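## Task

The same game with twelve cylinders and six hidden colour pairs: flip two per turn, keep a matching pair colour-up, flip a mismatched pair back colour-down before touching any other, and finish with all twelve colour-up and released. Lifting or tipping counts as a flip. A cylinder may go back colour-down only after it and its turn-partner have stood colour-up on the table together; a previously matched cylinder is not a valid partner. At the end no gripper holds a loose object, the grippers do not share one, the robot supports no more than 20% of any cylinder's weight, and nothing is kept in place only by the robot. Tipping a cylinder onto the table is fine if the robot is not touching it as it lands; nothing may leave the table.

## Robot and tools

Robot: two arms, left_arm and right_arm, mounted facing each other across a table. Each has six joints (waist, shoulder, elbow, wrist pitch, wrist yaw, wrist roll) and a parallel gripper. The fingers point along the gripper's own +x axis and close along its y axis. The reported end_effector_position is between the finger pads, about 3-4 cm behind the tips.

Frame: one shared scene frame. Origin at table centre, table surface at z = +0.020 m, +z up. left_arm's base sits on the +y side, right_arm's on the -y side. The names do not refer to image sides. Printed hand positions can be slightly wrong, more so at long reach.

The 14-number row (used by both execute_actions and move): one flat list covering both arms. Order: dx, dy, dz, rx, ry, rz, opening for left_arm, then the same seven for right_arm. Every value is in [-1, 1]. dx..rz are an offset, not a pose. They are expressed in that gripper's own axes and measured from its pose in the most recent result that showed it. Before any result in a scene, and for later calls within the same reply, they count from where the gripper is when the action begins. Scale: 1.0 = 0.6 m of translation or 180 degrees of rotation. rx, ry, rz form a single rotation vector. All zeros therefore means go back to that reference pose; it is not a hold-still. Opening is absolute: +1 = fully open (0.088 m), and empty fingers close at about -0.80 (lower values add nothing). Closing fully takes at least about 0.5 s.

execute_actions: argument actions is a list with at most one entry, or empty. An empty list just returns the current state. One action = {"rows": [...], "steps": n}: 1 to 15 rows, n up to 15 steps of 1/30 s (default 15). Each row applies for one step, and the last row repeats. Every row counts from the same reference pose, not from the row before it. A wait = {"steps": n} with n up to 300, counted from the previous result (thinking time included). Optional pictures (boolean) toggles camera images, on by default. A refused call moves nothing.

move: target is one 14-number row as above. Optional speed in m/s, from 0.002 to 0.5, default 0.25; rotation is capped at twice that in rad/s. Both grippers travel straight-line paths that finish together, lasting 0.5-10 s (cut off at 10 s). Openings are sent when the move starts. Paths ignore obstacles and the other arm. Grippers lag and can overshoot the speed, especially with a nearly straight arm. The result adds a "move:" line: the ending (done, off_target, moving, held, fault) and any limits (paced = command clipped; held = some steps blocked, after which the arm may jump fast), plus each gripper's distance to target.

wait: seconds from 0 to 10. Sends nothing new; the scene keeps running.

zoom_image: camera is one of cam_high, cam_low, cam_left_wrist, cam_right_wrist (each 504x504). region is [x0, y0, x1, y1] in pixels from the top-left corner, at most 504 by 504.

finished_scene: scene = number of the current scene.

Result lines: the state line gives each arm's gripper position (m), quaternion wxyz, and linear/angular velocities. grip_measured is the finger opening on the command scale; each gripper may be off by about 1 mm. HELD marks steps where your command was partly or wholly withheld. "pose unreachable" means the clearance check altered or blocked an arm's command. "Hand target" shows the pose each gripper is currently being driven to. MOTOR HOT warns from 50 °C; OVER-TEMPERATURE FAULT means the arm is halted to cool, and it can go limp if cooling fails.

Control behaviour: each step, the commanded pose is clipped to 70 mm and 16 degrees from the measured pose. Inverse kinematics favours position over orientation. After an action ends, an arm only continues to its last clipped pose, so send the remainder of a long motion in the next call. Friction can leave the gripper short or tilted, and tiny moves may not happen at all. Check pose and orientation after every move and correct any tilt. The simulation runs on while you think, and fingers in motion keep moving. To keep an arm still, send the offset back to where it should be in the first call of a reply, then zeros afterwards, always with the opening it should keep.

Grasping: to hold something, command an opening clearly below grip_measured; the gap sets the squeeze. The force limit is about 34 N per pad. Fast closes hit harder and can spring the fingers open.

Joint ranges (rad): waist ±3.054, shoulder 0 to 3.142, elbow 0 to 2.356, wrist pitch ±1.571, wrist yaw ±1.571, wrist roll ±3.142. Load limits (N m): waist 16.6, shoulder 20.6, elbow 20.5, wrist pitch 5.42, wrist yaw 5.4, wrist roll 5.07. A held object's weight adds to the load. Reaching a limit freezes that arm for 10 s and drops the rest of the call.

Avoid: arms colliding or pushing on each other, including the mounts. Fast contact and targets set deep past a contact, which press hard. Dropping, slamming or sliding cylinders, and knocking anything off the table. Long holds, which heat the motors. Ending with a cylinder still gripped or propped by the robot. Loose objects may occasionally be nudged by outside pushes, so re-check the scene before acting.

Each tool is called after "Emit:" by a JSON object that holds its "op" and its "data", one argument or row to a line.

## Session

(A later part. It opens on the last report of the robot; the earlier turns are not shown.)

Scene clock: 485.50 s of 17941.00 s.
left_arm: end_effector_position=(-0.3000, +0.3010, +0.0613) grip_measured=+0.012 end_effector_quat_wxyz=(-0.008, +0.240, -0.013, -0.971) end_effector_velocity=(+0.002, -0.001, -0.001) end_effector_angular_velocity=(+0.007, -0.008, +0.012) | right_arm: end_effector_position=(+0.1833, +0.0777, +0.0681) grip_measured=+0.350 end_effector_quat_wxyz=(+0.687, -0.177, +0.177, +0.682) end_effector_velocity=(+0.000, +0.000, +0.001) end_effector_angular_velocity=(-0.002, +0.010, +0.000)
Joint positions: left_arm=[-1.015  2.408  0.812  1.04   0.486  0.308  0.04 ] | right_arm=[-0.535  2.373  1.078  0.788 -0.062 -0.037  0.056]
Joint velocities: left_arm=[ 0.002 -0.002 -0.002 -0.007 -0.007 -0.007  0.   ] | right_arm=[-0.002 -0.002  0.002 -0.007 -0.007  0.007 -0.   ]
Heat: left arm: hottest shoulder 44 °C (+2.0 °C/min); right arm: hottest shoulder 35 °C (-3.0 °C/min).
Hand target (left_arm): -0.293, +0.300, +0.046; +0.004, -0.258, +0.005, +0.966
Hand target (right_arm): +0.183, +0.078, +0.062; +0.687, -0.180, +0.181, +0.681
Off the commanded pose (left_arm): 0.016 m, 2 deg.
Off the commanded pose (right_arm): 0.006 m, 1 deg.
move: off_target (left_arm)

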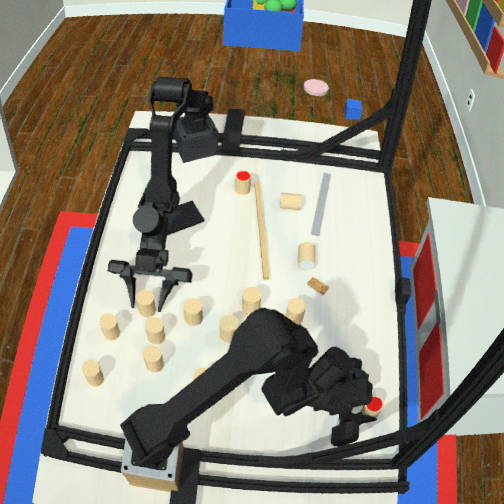

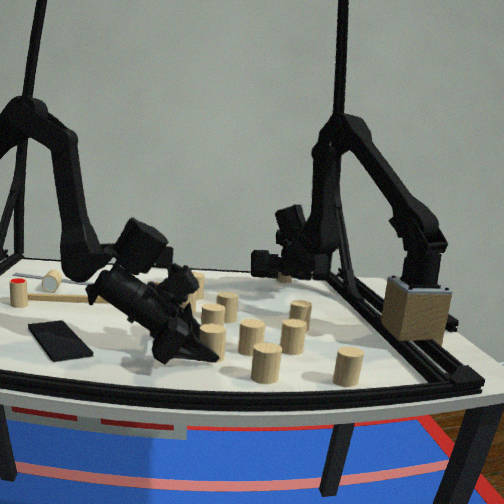

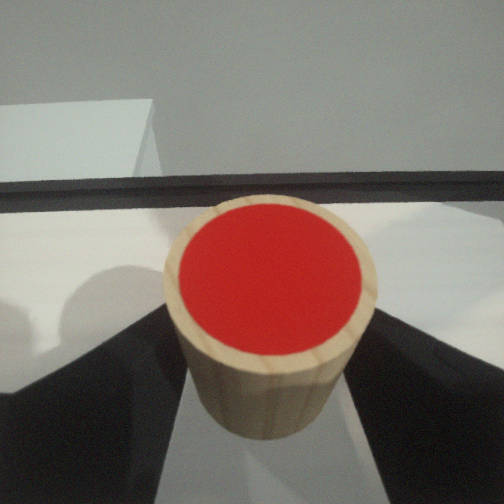

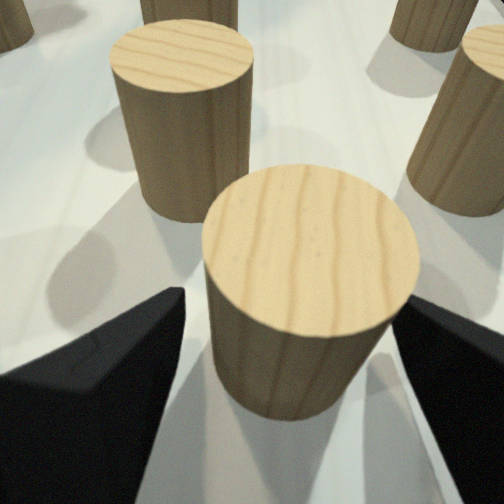

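Emit:
{"op": "execute_actions", "data": {
  "actions": [
    {"rows":[[0,0,0,0,0,0,0.38,0,0,0,0,0,0,0.35]],"steps":10}
  ],
  "pictures": false
}}

Emit:
{"op": "move", "data": {
  "target": [-0.12,0,0.055,0,0,0,0.38,0,0,0,0,0,0,0.3],
  "speed": 0.15
}}

Emit:
{"op": "execute_actions", "data": {
  "actions": [
    {"rows":[[0,0,0,0,0,0,0.4,0,0,0,0,0,0,0.2],[0,0,0,0,0,0,0.4,0,0,0,0,0,0,0.2],[0,0,0,0,0,0,0.4,0,0,0,0,0,0,0.1],[0,0,0,0,0,0,0.4,0,0,0,0,0,0,0.1],[0,0,0,0,0,0,0.4,0,0,0,0,0,0,0],[0,0,0,0,0,0,0.4,0,0,0,0,0,0,0],[0,0,0,0,0,0,0.4,0,0,0,0,0,0,-0.1],[0,0,0,0,0,0,0.4,0,0,0,0,0,0,-0.1],[0,0,0,0,0,0,0.4,0,0,0,0,0,0,-0.3]],"steps":13}
  ],
  "pictures": false
}}

Emit:
{"op": "move", "data": {
  "target": [0,0,0,0,0,0,0.4,-0.05,0,0.05,0,0,0,-0.3],
  "speed": 0.15
}}

Emit:
{"op": "move", "data": {
  "target": [-0.43,0.068,-0.20,0,0.51,0,0.4,-0.26,0.222,-0.146,-0.267,0.472,0.071,-0.3],
  "speed": 0.35
}}

Scene clock: 495.20 s of 17941.00 s.
left_arm: end_effector_position=(-0.2997, +0.3007, +0.0600) grip_measured=+0.358 end_effector_quat_wxyz=(-0.008, +0.242, -0.013, -0.970) end_effector_velocity=(-0.001, -0.000, +0.001) end_effector_angular_velocity=(-0.001, +0.004, +0.007) | right_arm: end_effector_position=(+0.1831, +0.0778, +0.0673) grip_measured=+0.350 end_effector_quat_wxyz=(+0.687, -0.177, +0.177, +0.682) end_effector_velocity=(+0.000, -0.001, -0.001) end_effector_angular_velocity=(-0.007, -0.002, +0.008)
Joint positions: left_arm=[-1.014  2.411  0.813  1.038  0.486  0.309  0.057] | right_arm=[-0.534  2.375  1.079  0.788 -0.061 -0.036  0.056]
Joint velocities: left_arm=[-0.002 -0.002 -0.002  0.007 -0.007 -0.007  0.011] | right_arm=[-0.002 -0.002 -0.002 -0.007 -0.007 -0.007 -0.   ]
Heat: left arm: hottest shoulder 42 °C (-1.0 °C/min); right arm: hottest shoulder 36 °C (-1.0 °C/min).
Hand target (left_arm): -0.300, +0.301, +0.061; +0.008, -0.240, +0.014, +0.971
Hand target (right_arm): +0.183, +0.078, +0.068; +0.687, -0.177, +0.177, +0.682
Off the commanded pose (left_arm): 0.001 m, 0 deg.
Off the commanded pose (right_arm): 0.001 m, 0 deg.
Steps of this call (steps 1 to 281: nothing new was sent; steps 282 to 291: all 10 steps of this action). Readings (end_effector_position):
282: left_arm (-0.3007, +0.3005, +0.0612) | right_arm (+0.1831, +0.0778, +0.0673)
283: left_arm (-0.3009, +0.3004, +0.0615) | right_arm (+0.1831, +0.0778, +0.0673)
285: left_arm (-0.3004, +0.3003, +0.0606) | right_arm (+0.1831, +0.0778, +0.0673)
289: left_arm (-0.2996, +0.3008, +0.0599) | right_arm (+0.1831, +0.0778, +0.0673)
291: the state above

Scene clock: 496.50 s of 17941.00 s.
left_arm: end_effector_position=(-0.2533, +0.3010, +0.1206) grip_measured=+0.380 end_effector_quat_wxyz=(-0.008, +0.244, -0.012, -0.970) end_effector_velocity=(+0.002, +0.001, +0.002) end_effector_angular_velocity=(+0.011, +0.000, -0.000) | right_arm: end_effector_position=(+0.1831, +0.0778, +0.0673) grip_measured=+0.300 end_effector_quat_wxyz=(+0.687, -0.177, +0.177, +0.682) end_effector_velocity=(+0.000, -0.001, -0.001) end_effector_angular_velocity=(-0.007, -0.002, +0.008)
Joint positions: left_arm=[-0.931  2.081  0.608  0.882  0.555  0.361  0.058] | right_arm=[-0.534  2.375  1.079  0.788 -0.061 -0.036  0.054]
Joint velocities: left_arm=[ 0.002 -0.012 -0.007 -0.007  0.007 -0.007  0.   ] | right_arm=[-0.002 -0.002 -0.002 -0.007 -0.007 -0.007  0.   ]
Heat: left arm: hottest shoulder 42 °C (-1.0 °C/min); right arm: hottest shoulder 37 °C (+1.0 °C/min).
Hand target (left_arm): -0.252, +0.301, +0.124; +0.008, -0.242, +0.013, +0.970
Hand target (right_arm): +0.183, +0.078, +0.067; +0.687, -0.177, +0.177, +0.682
Off the commanded pose (left_arm): 0.003 m, 0 deg.
Off the commanded pose (right_arm): 0.000 m, 0 deg.
move: done

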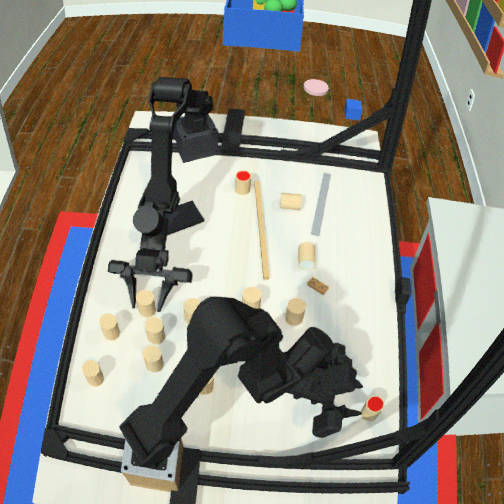

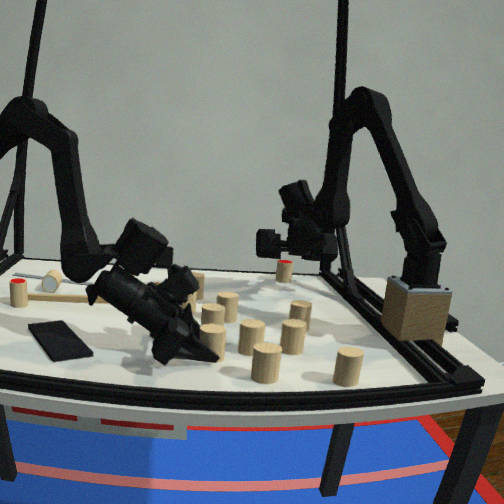

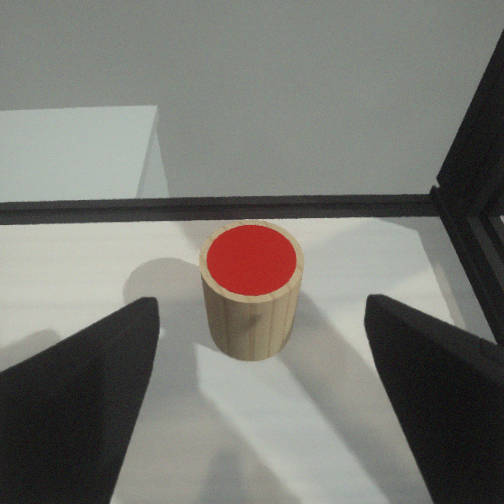

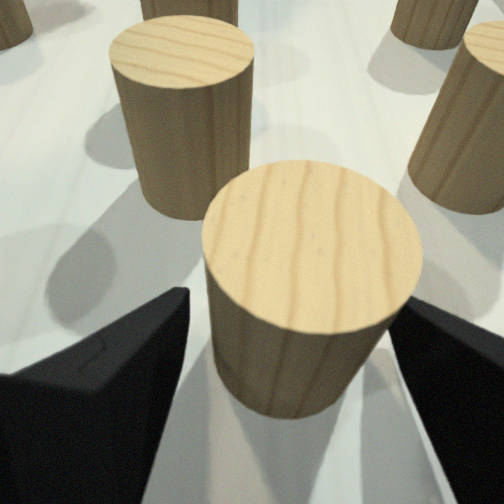

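Scene clock: 496.93 s of 17941.00 s.
left_arm: end_effector_position=(-0.2533, +0.3010, +0.1206) grip_measured=+0.400 end_effector_quat_wxyz=(-0.008, +0.244, -0.012, -0.970) end_effector_velocity=(+0.002, -0.001, -0.001) end_effector_angular_velocity=(+0.007, -0.008, +0.012) | right_arm: end_effector_position=(+0.1831, +0.0778, +0.0673) grip_measured=+0.001 end_effector_quat_wxyz=(+0.687, -0.177, +0.177, +0.682) end_effector_velocity=(+0.000, -0.001, +0.002) end_effector_angular_velocity=(-0.002, -0.003, +0.008)
Joint positions: left_arm=[-0.931  2.081  0.608  0.882  0.555  0.361  0.059] | right_arm=[-0.534  2.375  1.079  0.788 -0.062 -0.036  0.039]
Joint velocities: left_arm=[ 0.002 -0.002 -0.002 -0.007 -0.007 -0.007 -0.   ] | right_arm=[-0.002 -0.007 -0.002 -0.007 -0.007 -0.007 -0.   ]
Heat: left arm: hottest shoulder 42 °C (-1.0 °C/min); right arm: hottest shoulder 37 °C (+1.0 °C/min).
Hand target (left_arm): -0.253, +0.301, +0.121; +0.008, -0.244, +0.012, +0.970
Hand target (right_arm): +0.183, +0.078, +0.067; +0.687, -0.177, +0.177, +0.682
Off the commanded pose (left_arm): 0.000 m, 0 deg.
Off the commanded pose (right_arm): 0.000 m, 0 deg.
Steps of this call (steps 1 to 13: all 13 steps of this action). Readings (end_effector_position):
1: left_arm (-0.2533, +0.3010, +0.1206) | right_arm (+0.1831, +0.0778, +0.0673)
2: left_arm (-0.2533, +0.3010, +0.1206) | right_arm (+0.1831, +0.0778, +0.0673)
4: left_arm (-0.2533, +0.3010, +0.1206) | right_arm (+0.1831, +0.0778, +0.0673)
8: left_arm (-0.2533, +0.3010, +0.1206) | right_arm (+0.1831, +0.0778, +0.0673)
13: the state above

Scene clock: 498.17 s of 17941.00 s.
left_arm: end_effector_position=(-0.2533, +0.3010, +0.1206) grip_measured=+0.400 end_effector_quat_wxyz=(-0.008, +0.244, -0.012, -0.970) end_effector_velocity=(+0.000, +0.000, -0.001) end_effector_angular_velocity=(+0.002, -0.000, +0.007) | right_arm: end_effector_position=(+0.1821, +0.0659, +0.0995) grip_measured=+0.000 end_effector_quat_wxyz=(+0.685, -0.182, +0.183, +0.681) end_effector_velocity=(+0.000, +0.002, +0.003) end_effector_angular_velocity=(+0.012, -0.004, +0.008)
Joint positions: left_arm=[-0.931  2.081  0.608  0.882  0.555  0.361  0.059] | right_arm=[-0.534  2.236  1.019  0.693 -0.062 -0.036  0.039]
Joint velocities: left_arm=[-0.002  0.002 -0.002  0.007 -0.007 -0.007 -0.   ] | right_arm=[-0.002 -0.002  0.002  0.007 -0.007 -0.007 -0.   ]
Heat: left arm: hottest shoulder 42 °C (-2.0 °C/min); right arm: hottest shoulder 37 °C (+1.0 °C/min).
Hand target (left_arm): -0.253, +0.301, +0.121; +0.008, -0.244, +0.012, +0.970
Hand target (right_arm): +0.183, +0.066, +0.108; +0.687, -0.177, +0.177, +0.682
Off the commanded pose (left_arm): 0.000 m, 0 deg.
Off the commanded pose (right_arm): 0.009 m, 1 deg.
move: off_target (right_arm)

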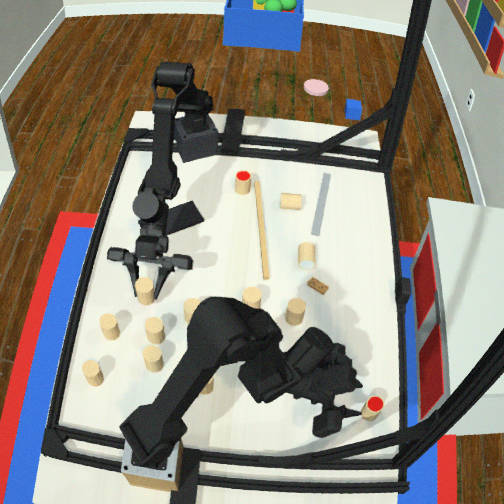

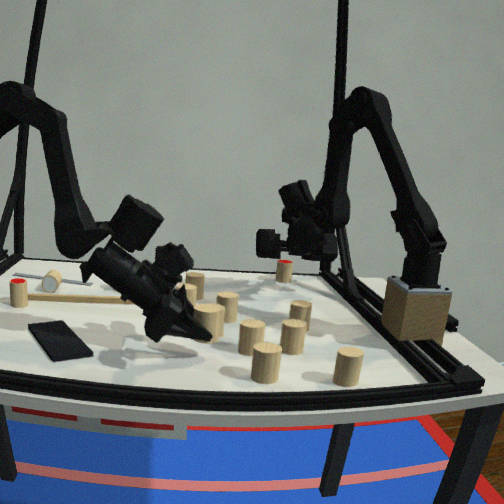

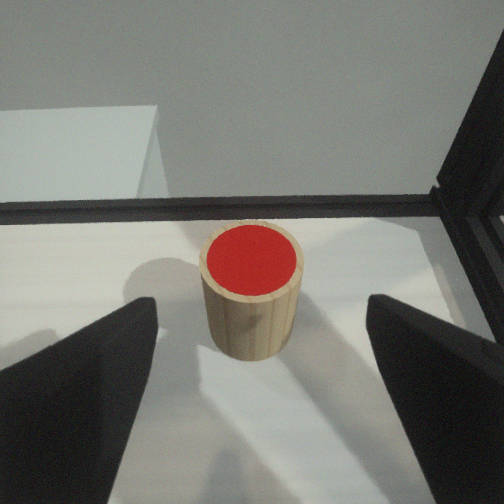

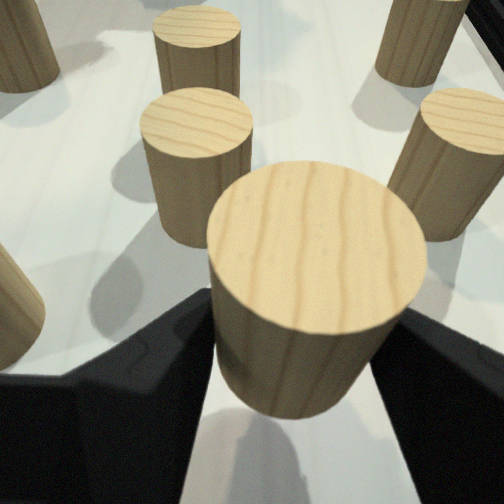

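Scene clock: 501.07 s of 17941.00 s.
left_arm: end_effector_position=(+0.0305, +0.2564, +0.1381) grip_measured=+0.400 end_effector_quat_wxyz=(+0.004, +0.865, -0.015, -0.501) end_effector_velocity=(+0.004, +0.001, +0.003) end_effector_angular_velocity=(+0.001, -0.030, -0.003) | right_arm: end_effector_position=(+0.0467, -0.1130, +0.1034) grip_measured=-0.001 end_effector_quat_wxyz=(+0.199, -0.794, +0.339, +0.463) end_effector_velocity=(-0.003, +0.002, +0.006) end_effector_angular_velocity=(-0.003, +0.023, -0.006)
Joint positions: left_arm=[-0.635  1.826  0.902 -0.955 -0.429  0.875  0.059] | right_arm=[-0.072  2.398  1.777 -1.432  0.184 -0.332  0.039]
Joint velocities: left_arm=[-0.002  0.002  0.002 -0.022 -0.022 -0.007 -0.   ] | right_arm=[-0.002 -0.002  0.027 -0.022 -0.022 -0.007 -0.   ]
Heat: left arm: hottest shoulder 42 °C (-2.0 °C/min); right arm: hottest shoulder 37 °C (+1.0 °C/min).
Hand target (left_arm): +0.030, +0.254, +0.139; +0.006, +0.866, -0.014, -0.499
Hand target (right_arm): +0.047, -0.112, +0.100; -0.195, +0.797, -0.339, -0.460
Off the commanded pose (left_arm): 0.002 m, 0 deg.
Off the commanded pose (right_arm): 0.003 m, 1 deg.
move: done

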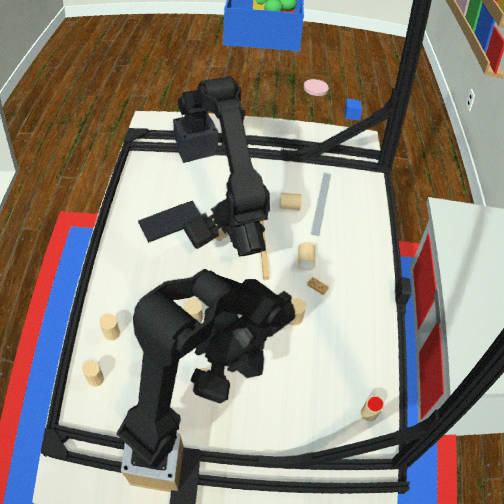

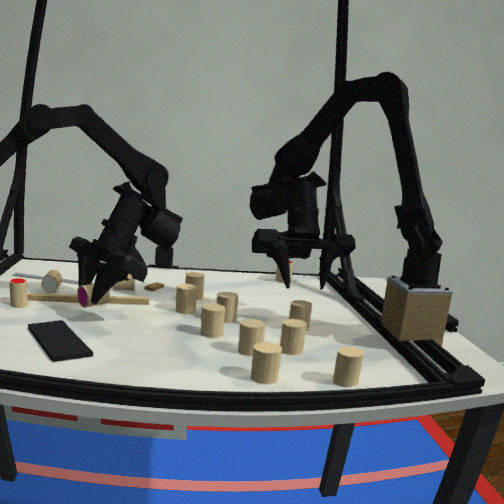

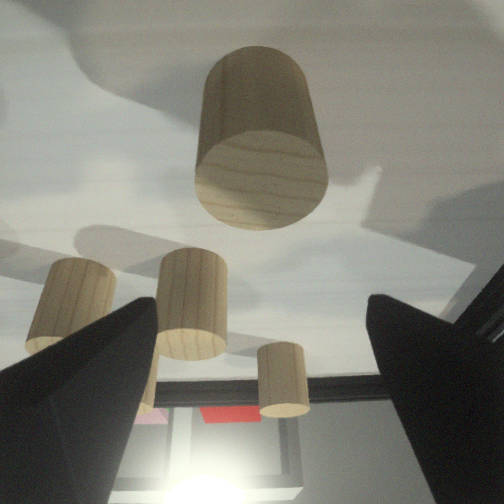

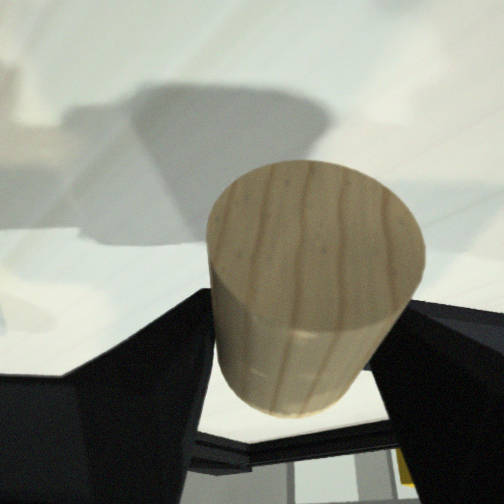

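Emit:
{"op": "zoom_image", "data": {
  "camera": "cam_low",
  "region": [50,270,130,330]
}}

Emit:
{"op": "move", "data": {
  "target": [0,0,0,0,0,0,0.4,0.06,0,0.033,0,0.006,0,-0.3],
  "speed": 0.05
}}

Emit:
{"op": "execute_actions", "data": {
  "actions": [
    {"rows":[[0,0,0,0,0,0,0.4,0,0,0,0,0,0,0.38]],"steps":10}
  ],
  "pictures": false
}}

Emit:
{"op": "move", "data": {
  "target": [0,0,0,0,0,0,0.4,0.051,0,-0.004,0,-0.497,0,0.38],
  "speed": 0.35
}}

Region (50, 270, 130, 330) of cam_low's 504x504 image, scaled by 6.300, with more detail than that image has; it fills the top 378 rows of this view, and the rest is white.

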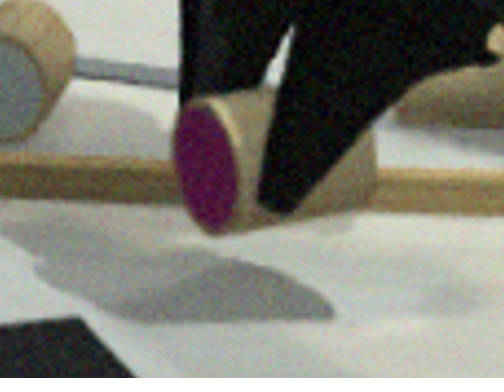

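Scene clock: 508.13 s of 17941.00 s.
left_arm: end_effector_position=(+0.0307, +0.2562, +0.1381) grip_measured=+0.400 end_effector_quat_wxyz=(+0.004, +0.866, -0.015, -0.500) end_effector_velocity=(-0.002, +0.000, -0.001) end_effector_angular_velocity=(-0.005, +0.010, +0.006) | right_arm: end_effector_position=(+0.0456, -0.1097, +0.0730) grip_measured=-0.001 end_effector_quat_wxyz=(+0.201, -0.794, +0.338, +0.464) end_effector_velocity=(-0.001, +0.001, +0.001) end_effector_angular_velocity=(+0.001, +0.018, +0.013)
Joint positions: left_arm=[-0.635  1.827  0.903 -0.956 -0.43   0.875  0.059] | right_arm=[-0.072  2.459  1.759 -1.349  0.186 -0.331  0.039]
Joint velocities: left_arm=[-0.002 -0.002 -0.002  0.007  0.007 -0.007 -0.   ] | right_arm=[-0.002 -0.007 -0.002  0.007 -0.007 -0.022  0.   ]
Heat: left arm: hottest shoulder 41 °C (-4.0 °C/min); right arm: hottest shoulder 38 °C (+2.0 °C/min).
Hand target (left_arm): +0.030, +0.256, +0.138; +0.004, +0.865, -0.015, -0.501
Hand target (right_arm): +0.047, -0.114, +0.063; -0.196, +0.799, -0.341, -0.456
Off the commanded pose (left_arm): 0.000 m, 0 deg.
Off the commanded pose (right_arm): 0.011 m, 1 deg.
move: off_target (right_arm)

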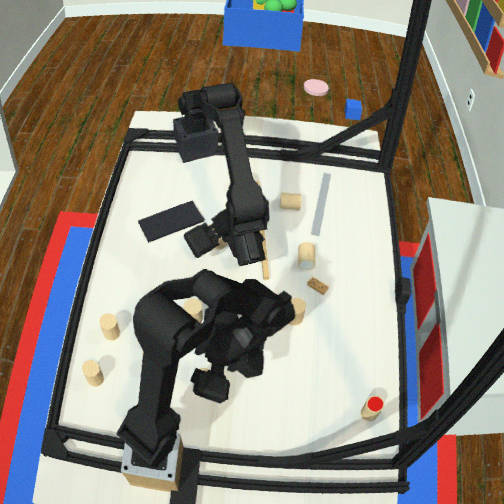

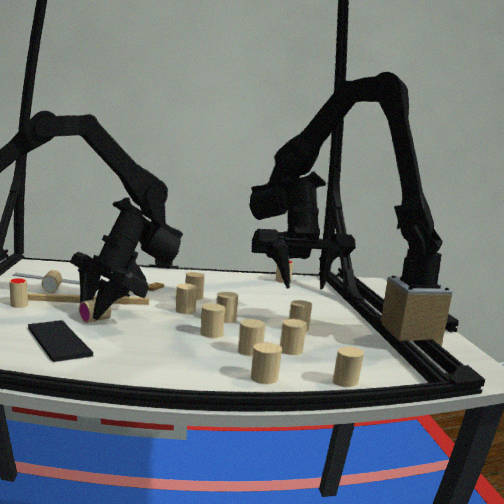

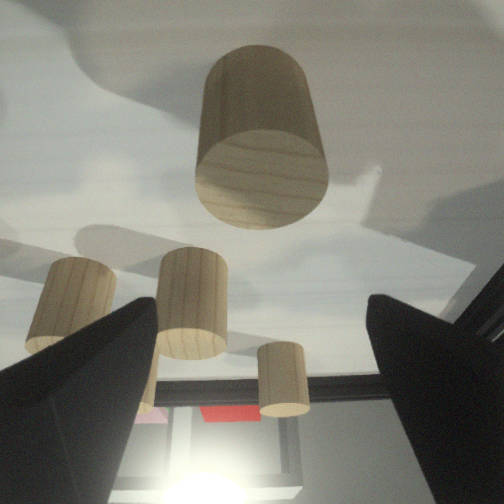

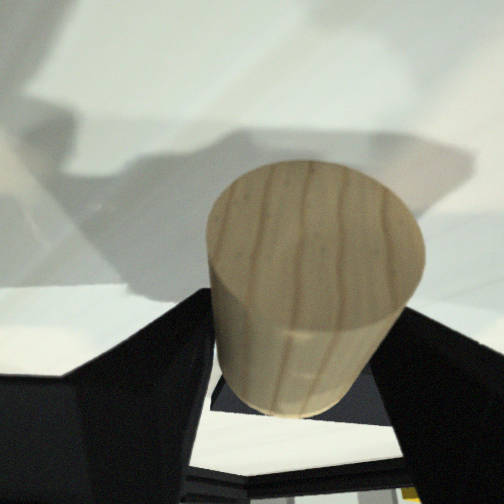

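Scene clock: 508.47 s of 17941.00 s.
left_arm: end_effector_position=(+0.0307, +0.2562, +0.1381) grip_measured=+0.400 end_effector_quat_wxyz=(+0.004, +0.866, -0.015, -0.500) end_effector_velocity=(+0.001, +0.001, +0.001) end_effector_angular_velocity=(+0.005, -0.010, -0.011) | right_arm: end_effector_position=(+0.0454, -0.1093, +0.0727) grip_measured=+0.358 end_effector_quat_wxyz=(+0.202, -0.793, +0.338, +0.465) end_effector_velocity=(-0.002, -0.000, -0.001) end_effector_angular_velocity=(-0.008, +0.029, +0.007)
Joint positions: left_arm=[-0.635  1.827  0.903 -0.956 -0.43   0.875  0.059] | right_arm=[-0.072  2.459  1.759 -1.346  0.186 -0.331  0.057]
Joint velocities: left_arm=[-0.002 -0.002 -0.002 -0.007 -0.007  0.007 -0.   ] | right_arm=[-0.002 -0.002 -0.002  0.007 -0.022 -0.022  0.011]
Heat: left arm: hottest shoulder 41 °C (-4.0 °C/min); right arm: hottest shoulder 38 °C (+2.0 °C/min).
Hand target (left_arm): +0.031, +0.256, +0.138; +0.004, +0.866, -0.015, -0.500
Hand target (right_arm): +0.046, -0.110, +0.073; -0.201, +0.794, -0.338, -0.464
Off the commanded pose (left_arm): 0.000 m, 0 deg.
Off the commanded pose (right_arm): 0.001 m, 0 deg.
Steps of this call (steps 1 to 10: all 10 steps of this action). Readings (end_effector_position):
1: left_arm (+0.0307, +0.2562, +0.1381) | right_arm (+0.0456, -0.1097, +0.0730)
2: left_arm (+0.0307, +0.2562, +0.1381) | right_arm (+0.0455, -0.1097, +0.0729)
4: left_arm (+0.0307, +0.2562, +0.1381) | right_arm (+0.0454, -0.1092, +0.0727)
8: left_arm (+0.0307, +0.2562, +0.1381) | right_arm (+0.0453, -0.1092, +0.0728)
10: the state above

Scene clock: 511.57 s of 17941.00 s.
left_arm: end_effector_position=(+0.0307, +0.2562, +0.1381) grip_measured=+0.400 end_effector_quat_wxyz=(+0.004, +0.866, -0.015, -0.500) end_effector_velocity=(+0.000, -0.000, +0.002) end_effector_angular_velocity=(+0.001, -0.007, -0.011) | right_arm: end_effector_position=(+0.0577, -0.1181, +0.0524) grip_measured=+0.380 end_effector_quat_wxyz=(+0.377, -0.237, +0.089, +0.891) end_effector_velocity=(-0.000, -0.003, -0.002) end_effector_angular_velocity=(-0.003, -0.000, +0.007)
Joint positions: left_arm=[-0.635  1.827  0.903 -0.956 -0.43   0.875  0.059] | right_arm=[-0.443  2.224  0.409  1.162 -0.636 -0.449  0.058]
Joint velocities: left_arm=[-0.002 -0.002  0.002 -0.007 -0.007  0.007 -0.   ] | right_arm=[-0.002  0.007 -0.007  0.007 -0.007 -0.007 -0.   ]
Heat: left arm: hottest shoulder 41 °C (-3.0 °C/min); right arm: hottest shoulder 38 °C (+3.0 °C/min).
Hand target (left_arm): +0.031, +0.256, +0.138; +0.004, +0.866, -0.015, -0.500
Hand target (right_arm): +0.058, -0.122, +0.048; +0.376, -0.238, +0.097, +0.891
Off the commanded pose (left_arm): 0.000 m, 0 deg.
Off the commanded pose (right_arm): 0.006 m, 1 deg.
move: done

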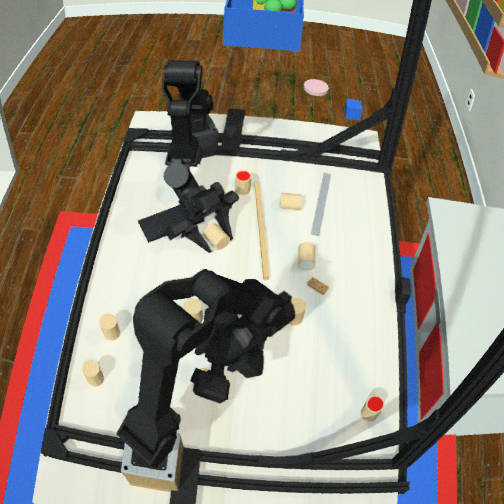

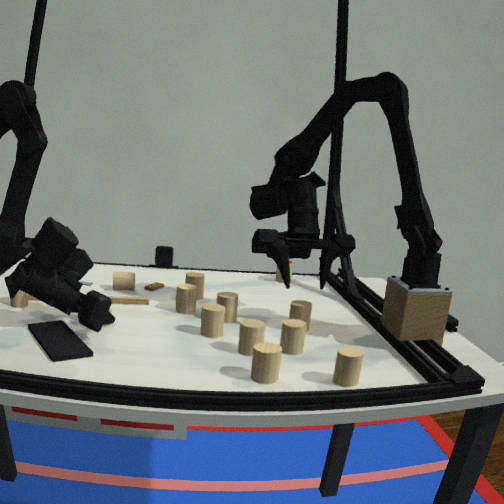

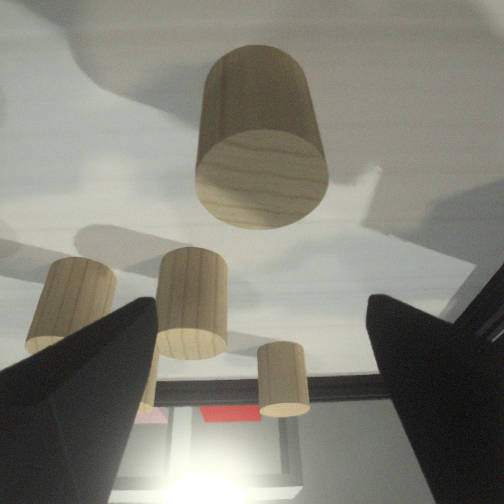

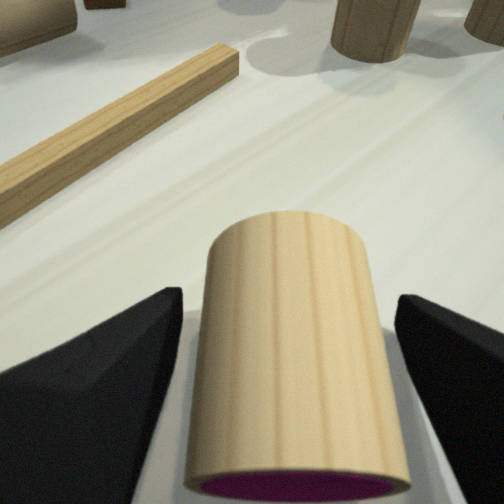

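Emit:
{"op": "execute_actions", "data": {
  "actions": [
    {"rows":[[0,0,0,0,0,0,0.4,0,0,0,0,0,0,0.3],[0,0,0,0,0,0,0.4,0,0,0,0,0,0,0.3],[0,0,0,0,0,0,0.4,0,0,0,0,0,0,0.2],[0,0,0,0,0,0,0.4,0,0,0,0,0,0,0.2],[0,0,0,0,0,0,0.4,0,0,0,0,0,0,0.1],[0,0,0,0,0,0,0.4,0,0,0,0,0,0,0.1],[0,0,0,0,0,0,0.4,0,0,0,0,0,0,0],[0,0,0,0,0,0,0.4,0,0,0,0,0,0,0],[0,0,0,0,0,0,0.4,0,0,0,0,0,0,-0.1],[0,0,0,0,0,0,0.4,0,0,0,0,0,0,-0.1],[0,0,0,0,0,0,0.4,0,0,0,0,0,0,-0.3]],"steps":14}
  ],
  "pictures": false
}}

Emit:
{"op": "move", "data": {
  "target": [0,0,0,0,0,0,0.4,-0.028,0,0.048,0,0,0,-0.3],
  "speed": 0.15
}}

Emit:
{"op": "move", "data": {
  "target": [-0.078,0.193,0.21,-0.355,-0.45,0.095,0.4,-0.207,0.193,-0.08,0,0.503,0,-0.3],
  "speed": 0.35
}}

Scene clock: 540.97 s of 17941.00 s.
left_arm: end_effector_position=(+0.0307, +0.2562, +0.1381) grip_measured=+0.400 end_effector_quat_wxyz=(+0.004, +0.866, -0.015, -0.500) end_effector_velocity=(+0.002, +0.003, +0.000) end_effector_angular_velocity=(+0.002, -0.013, +0.002) | right_arm: end_effector_position=(+0.0578, -0.1183, +0.0521) grip_measured=-0.002 end_effector_quat_wxyz=(+0.377, -0.236, +0.090, +0.891) end_effector_velocity=(-0.000, +0.002, +0.003) end_effector_angular_velocity=(+0.008, +0.009, -0.000)
Joint positions: left_arm=[-0.635  1.827  0.903 -0.956 -0.43   0.875  0.059] | right_arm=[-0.443  2.226  0.409  1.163 -0.637 -0.449  0.039]
Joint velocities: left_arm=[-0.002 -0.002 -0.007 -0.007 -0.007 -0.007 -0.   ] | right_arm=[-0.002 -0.002  0.002  0.007 -0.007  0.007 -0.   ]
Heat: left arm: hottest shoulder 39 °C (-5.1 °C/min); right arm: hottest shoulder 35 °C (+0.0 °C/min).
Hand target (left_arm): +0.031, +0.256, +0.138; +0.004, +0.866, -0.015, -0.500
Hand target (right_arm): +0.058, -0.118, +0.052; +0.377, -0.237, +0.089, +0.891
Off the commanded pose (left_arm): 0.000 m, 0 deg.
Off the commanded pose (right_arm): 0.000 m, 0 deg.
Steps of this call (steps 1 to 90: nothing new was sent; then 25.93 s passed at rest; steps 91 to 104: all 14 steps of this action). Readings (end_effector_position):
91: left_arm (+0.0307, +0.2562, +0.1381) | right_arm (+0.0578, -0.1182, +0.0522)
92: left_arm (+0.0307, +0.2562, +0.1381) | right_arm (+0.0578, -0.1182, +0.0522)
94: left_arm (+0.0307, +0.2562, +0.1381) | right_arm (+0.0578, -0.1182, +0.0522)
98: left_arm (+0.0307, +0.2562, +0.1381) | right_arm (+0.0578, -0.1182, +0.0522)
104: the state above

Scene clock: 541.97 s of 17941.00 s.
left_arm: end_effector_position=(+0.0307, +0.2562, +0.1381) grip_measured=+0.400 end_effector_quat_wxyz=(+0.004, +0.866, -0.015, -0.500) end_effector_velocity=(+0.003, +0.002, +0.003) end_effector_angular_velocity=(+0.006, -0.016, +0.007) | right_arm: end_effector_position=(+0.0578, -0.1191, +0.0815) grip_measured=-0.002 end_effector_quat_wxyz=(+0.377, -0.238, +0.094, +0.890) end_effector_velocity=(+0.000, -0.006, -0.002) end_effector_angular_velocity=(-0.023, -0.010, +0.014)
Joint positions: left_arm=[-0.635  1.827  0.903 -0.956 -0.43   0.875  0.059] | right_arm=[-0.443  2.031  0.388  0.981 -0.637 -0.447  0.039]
Joint velocities: left_arm=[ 0.002 -0.002  0.002 -0.022 -0.007 -0.007 -0.   ] | right_arm=[-0.002 -0.022 -0.007 -0.051 -0.007 -0.022  0.   ]
Heat: left arm: hottest shoulder 39 °C (-5.1 °C/min); right arm: hottest shoulder 35 °C (+0.0 °C/min).
Hand target (left_arm): +0.031, +0.256, +0.138; +0.004, +0.866, -0.015, -0.500
Hand target (right_arm): +0.057, -0.119, +0.085; +0.377, -0.236, +0.090, +0.891
Off the commanded pose (left_arm): 0.000 m, 0 deg.
Off the commanded pose (right_arm): 0.004 m, 1 deg.
move: done

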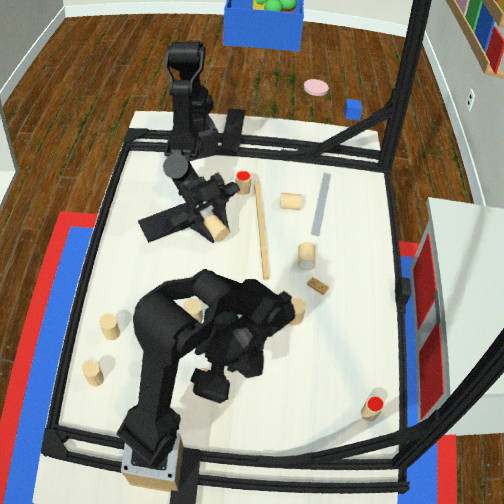

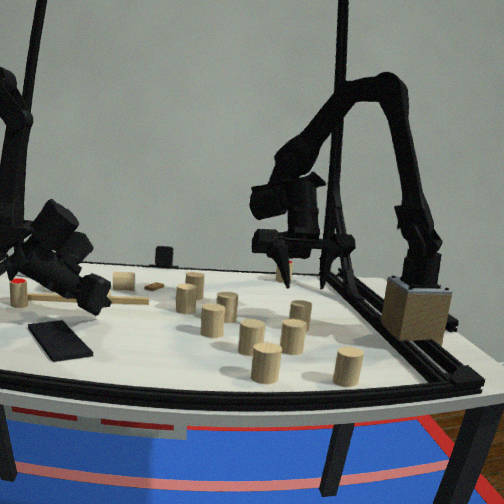

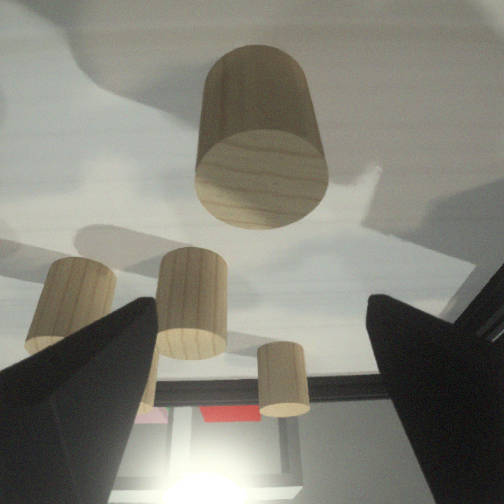

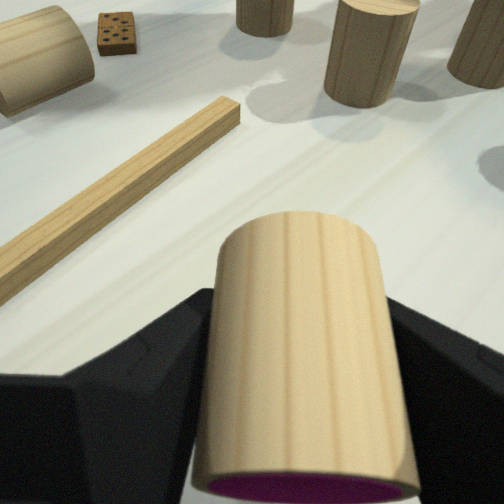

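Scene clock: 545.13 s of 17941.00 s.
left_arm: end_effector_position=(-0.1050, +0.1410, +0.1205) grip_measured=+0.400 end_effector_quat_wxyz=(+0.475, +0.217, +0.117, -0.845) end_effector_velocity=(-0.000, +0.003, -0.005) end_effector_angular_velocity=(+0.026, +0.010, +0.002) | right_arm: end_effector_position=(+0.0660, -0.2958, +0.0995) grip_measured=-0.002 end_effector_quat_wxyz=(+0.201, -0.796, +0.340, +0.460) end_effector_velocity=(+0.002, -0.004, +0.002) end_effector_angular_velocity=(-0.029, +0.001, +0.013)
Joint positions: left_arm=[-0.596  2.059  0.485  1.076 -0.054 -0.019  0.059] | right_arm=[ 0.138  1.863  0.866 -1.086  0.088 -0.14   0.039]
Joint velocities: left_arm=[-0.002  0.007 -0.002 -0.007  0.007 -0.022 -0.   ] | right_arm=[-0.002 -0.002 -0.002 -0.022 -0.007 -0.022  0.   ]
Heat: left arm: hottest shoulder 39 °C (-5.0 °C/min); right arm: hottest shoulder 35 °C (+0.0 °C/min).
Hand target (left_arm): -0.104, +0.143, +0.117; -0.475, -0.220, -0.119, +0.844
Hand target (right_arm): +0.065, -0.295, +0.099; -0.200, +0.798, -0.338, -0.457
Off the commanded pose (left_arm): 0.003 m, 0 deg.
Off the commanded pose (right_arm): 0.002 m, 1 deg.
move: done

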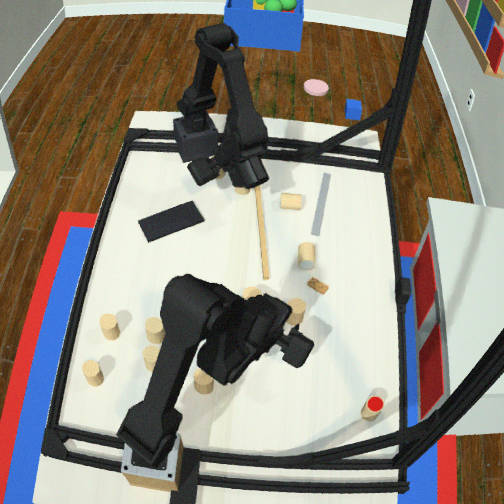

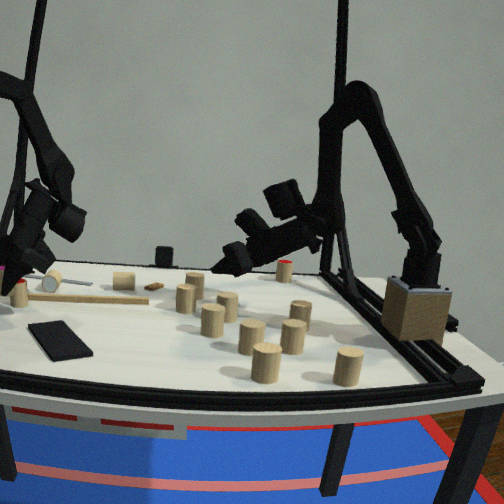

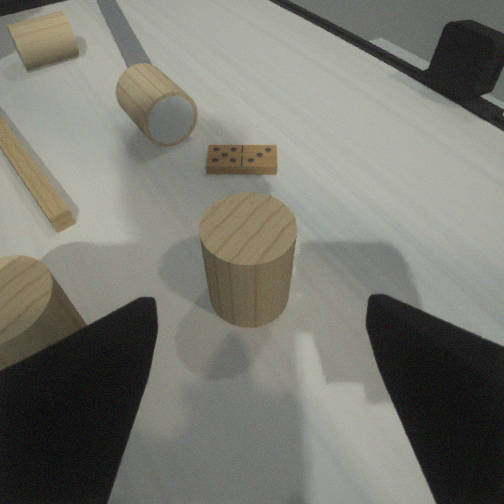

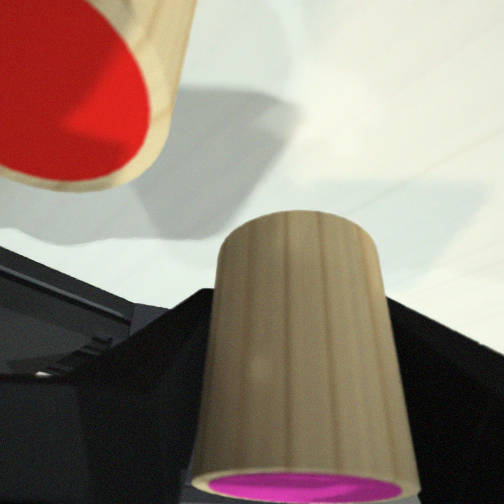

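Emit:
{"op": "move", "data": {
  "target": [0.135,0.002,-0.043,0,0.008,0,0.4,0.081,-0.024,0.02,0,0,0,-0.3],
  "speed": 0.08
}}

Scene clock: 555.17 s of 17941.00 s.
left_arm: end_effector_position=(-0.1335, +0.0919, +0.0591) grip_measured=+0.400 end_effector_quat_wxyz=(+0.473, +0.229, +0.122, -0.842) end_effector_velocity=(+0.002, -0.001, +0.001) end_effector_angular_velocity=(+0.003, +0.001, +0.012) | right_arm: end_effector_position=(+0.0820, -0.2931, +0.0578) grip_measured=-0.002 end_effector_quat_wxyz=(+0.198, -0.791, +0.337, +0.470) end_effector_velocity=(+0.001, +0.001, -0.000) end_effector_angular_velocity=(+0.007, +0.001, +0.007)
Joint positions: left_arm=[-0.582  2.396  0.778  1.092 -0.042 -0.011  0.059] | right_arm=[ 0.071  1.963  0.781 -0.877  0.112 -0.212  0.039]
Joint velocities: left_arm=[ 0.002 -0.007 -0.002 -0.007 -0.007 -0.007 -0.   ] | right_arm=[-0.002 -0.002 -0.002  0.007  0.007 -0.007 -0.   ]
Heat: left arm: hottest shoulder 39 °C (-3.0 °C/min); right arm: hottest shoulder 34 °C (-2.0 °C/min).
Hand target (left_arm): -0.134, +0.090, +0.059; -0.474, -0.228, -0.123, +0.842
Hand target (right_arm): +0.086, -0.295, +0.052; -0.201, +0.796, -0.339, -0.460
Off the commanded pose (left_arm): 0.002 m, 0 deg.
Off the commanded pose (right_arm): 0.008 m, 1 deg.
move: done

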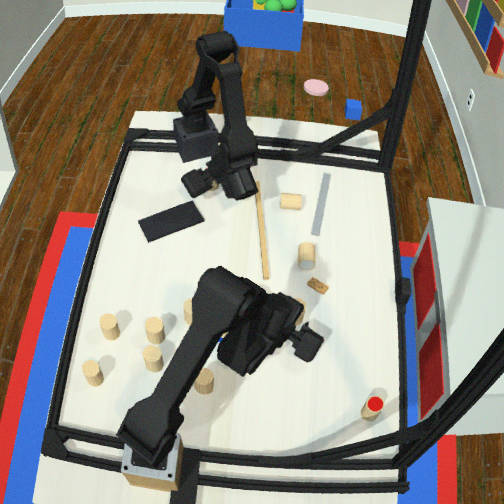

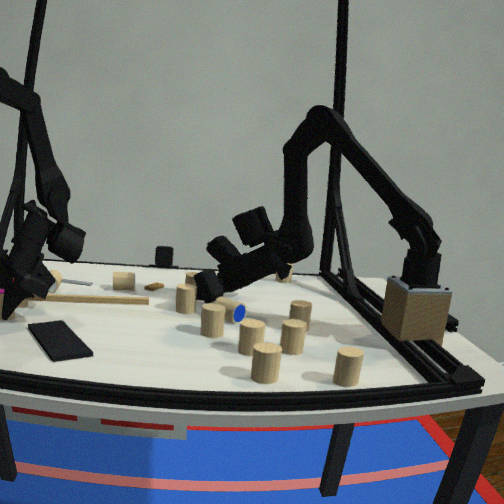

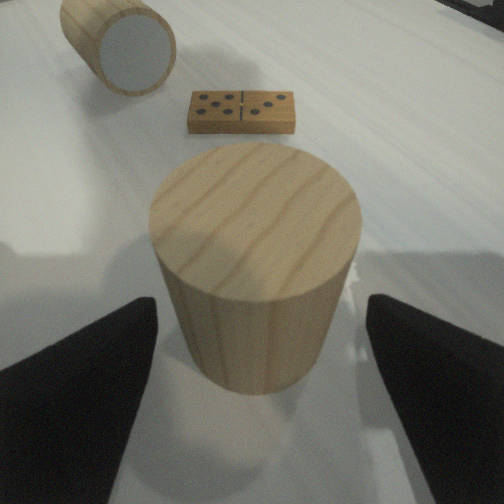

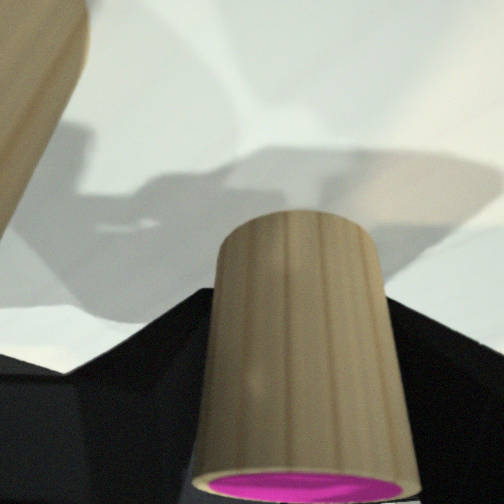

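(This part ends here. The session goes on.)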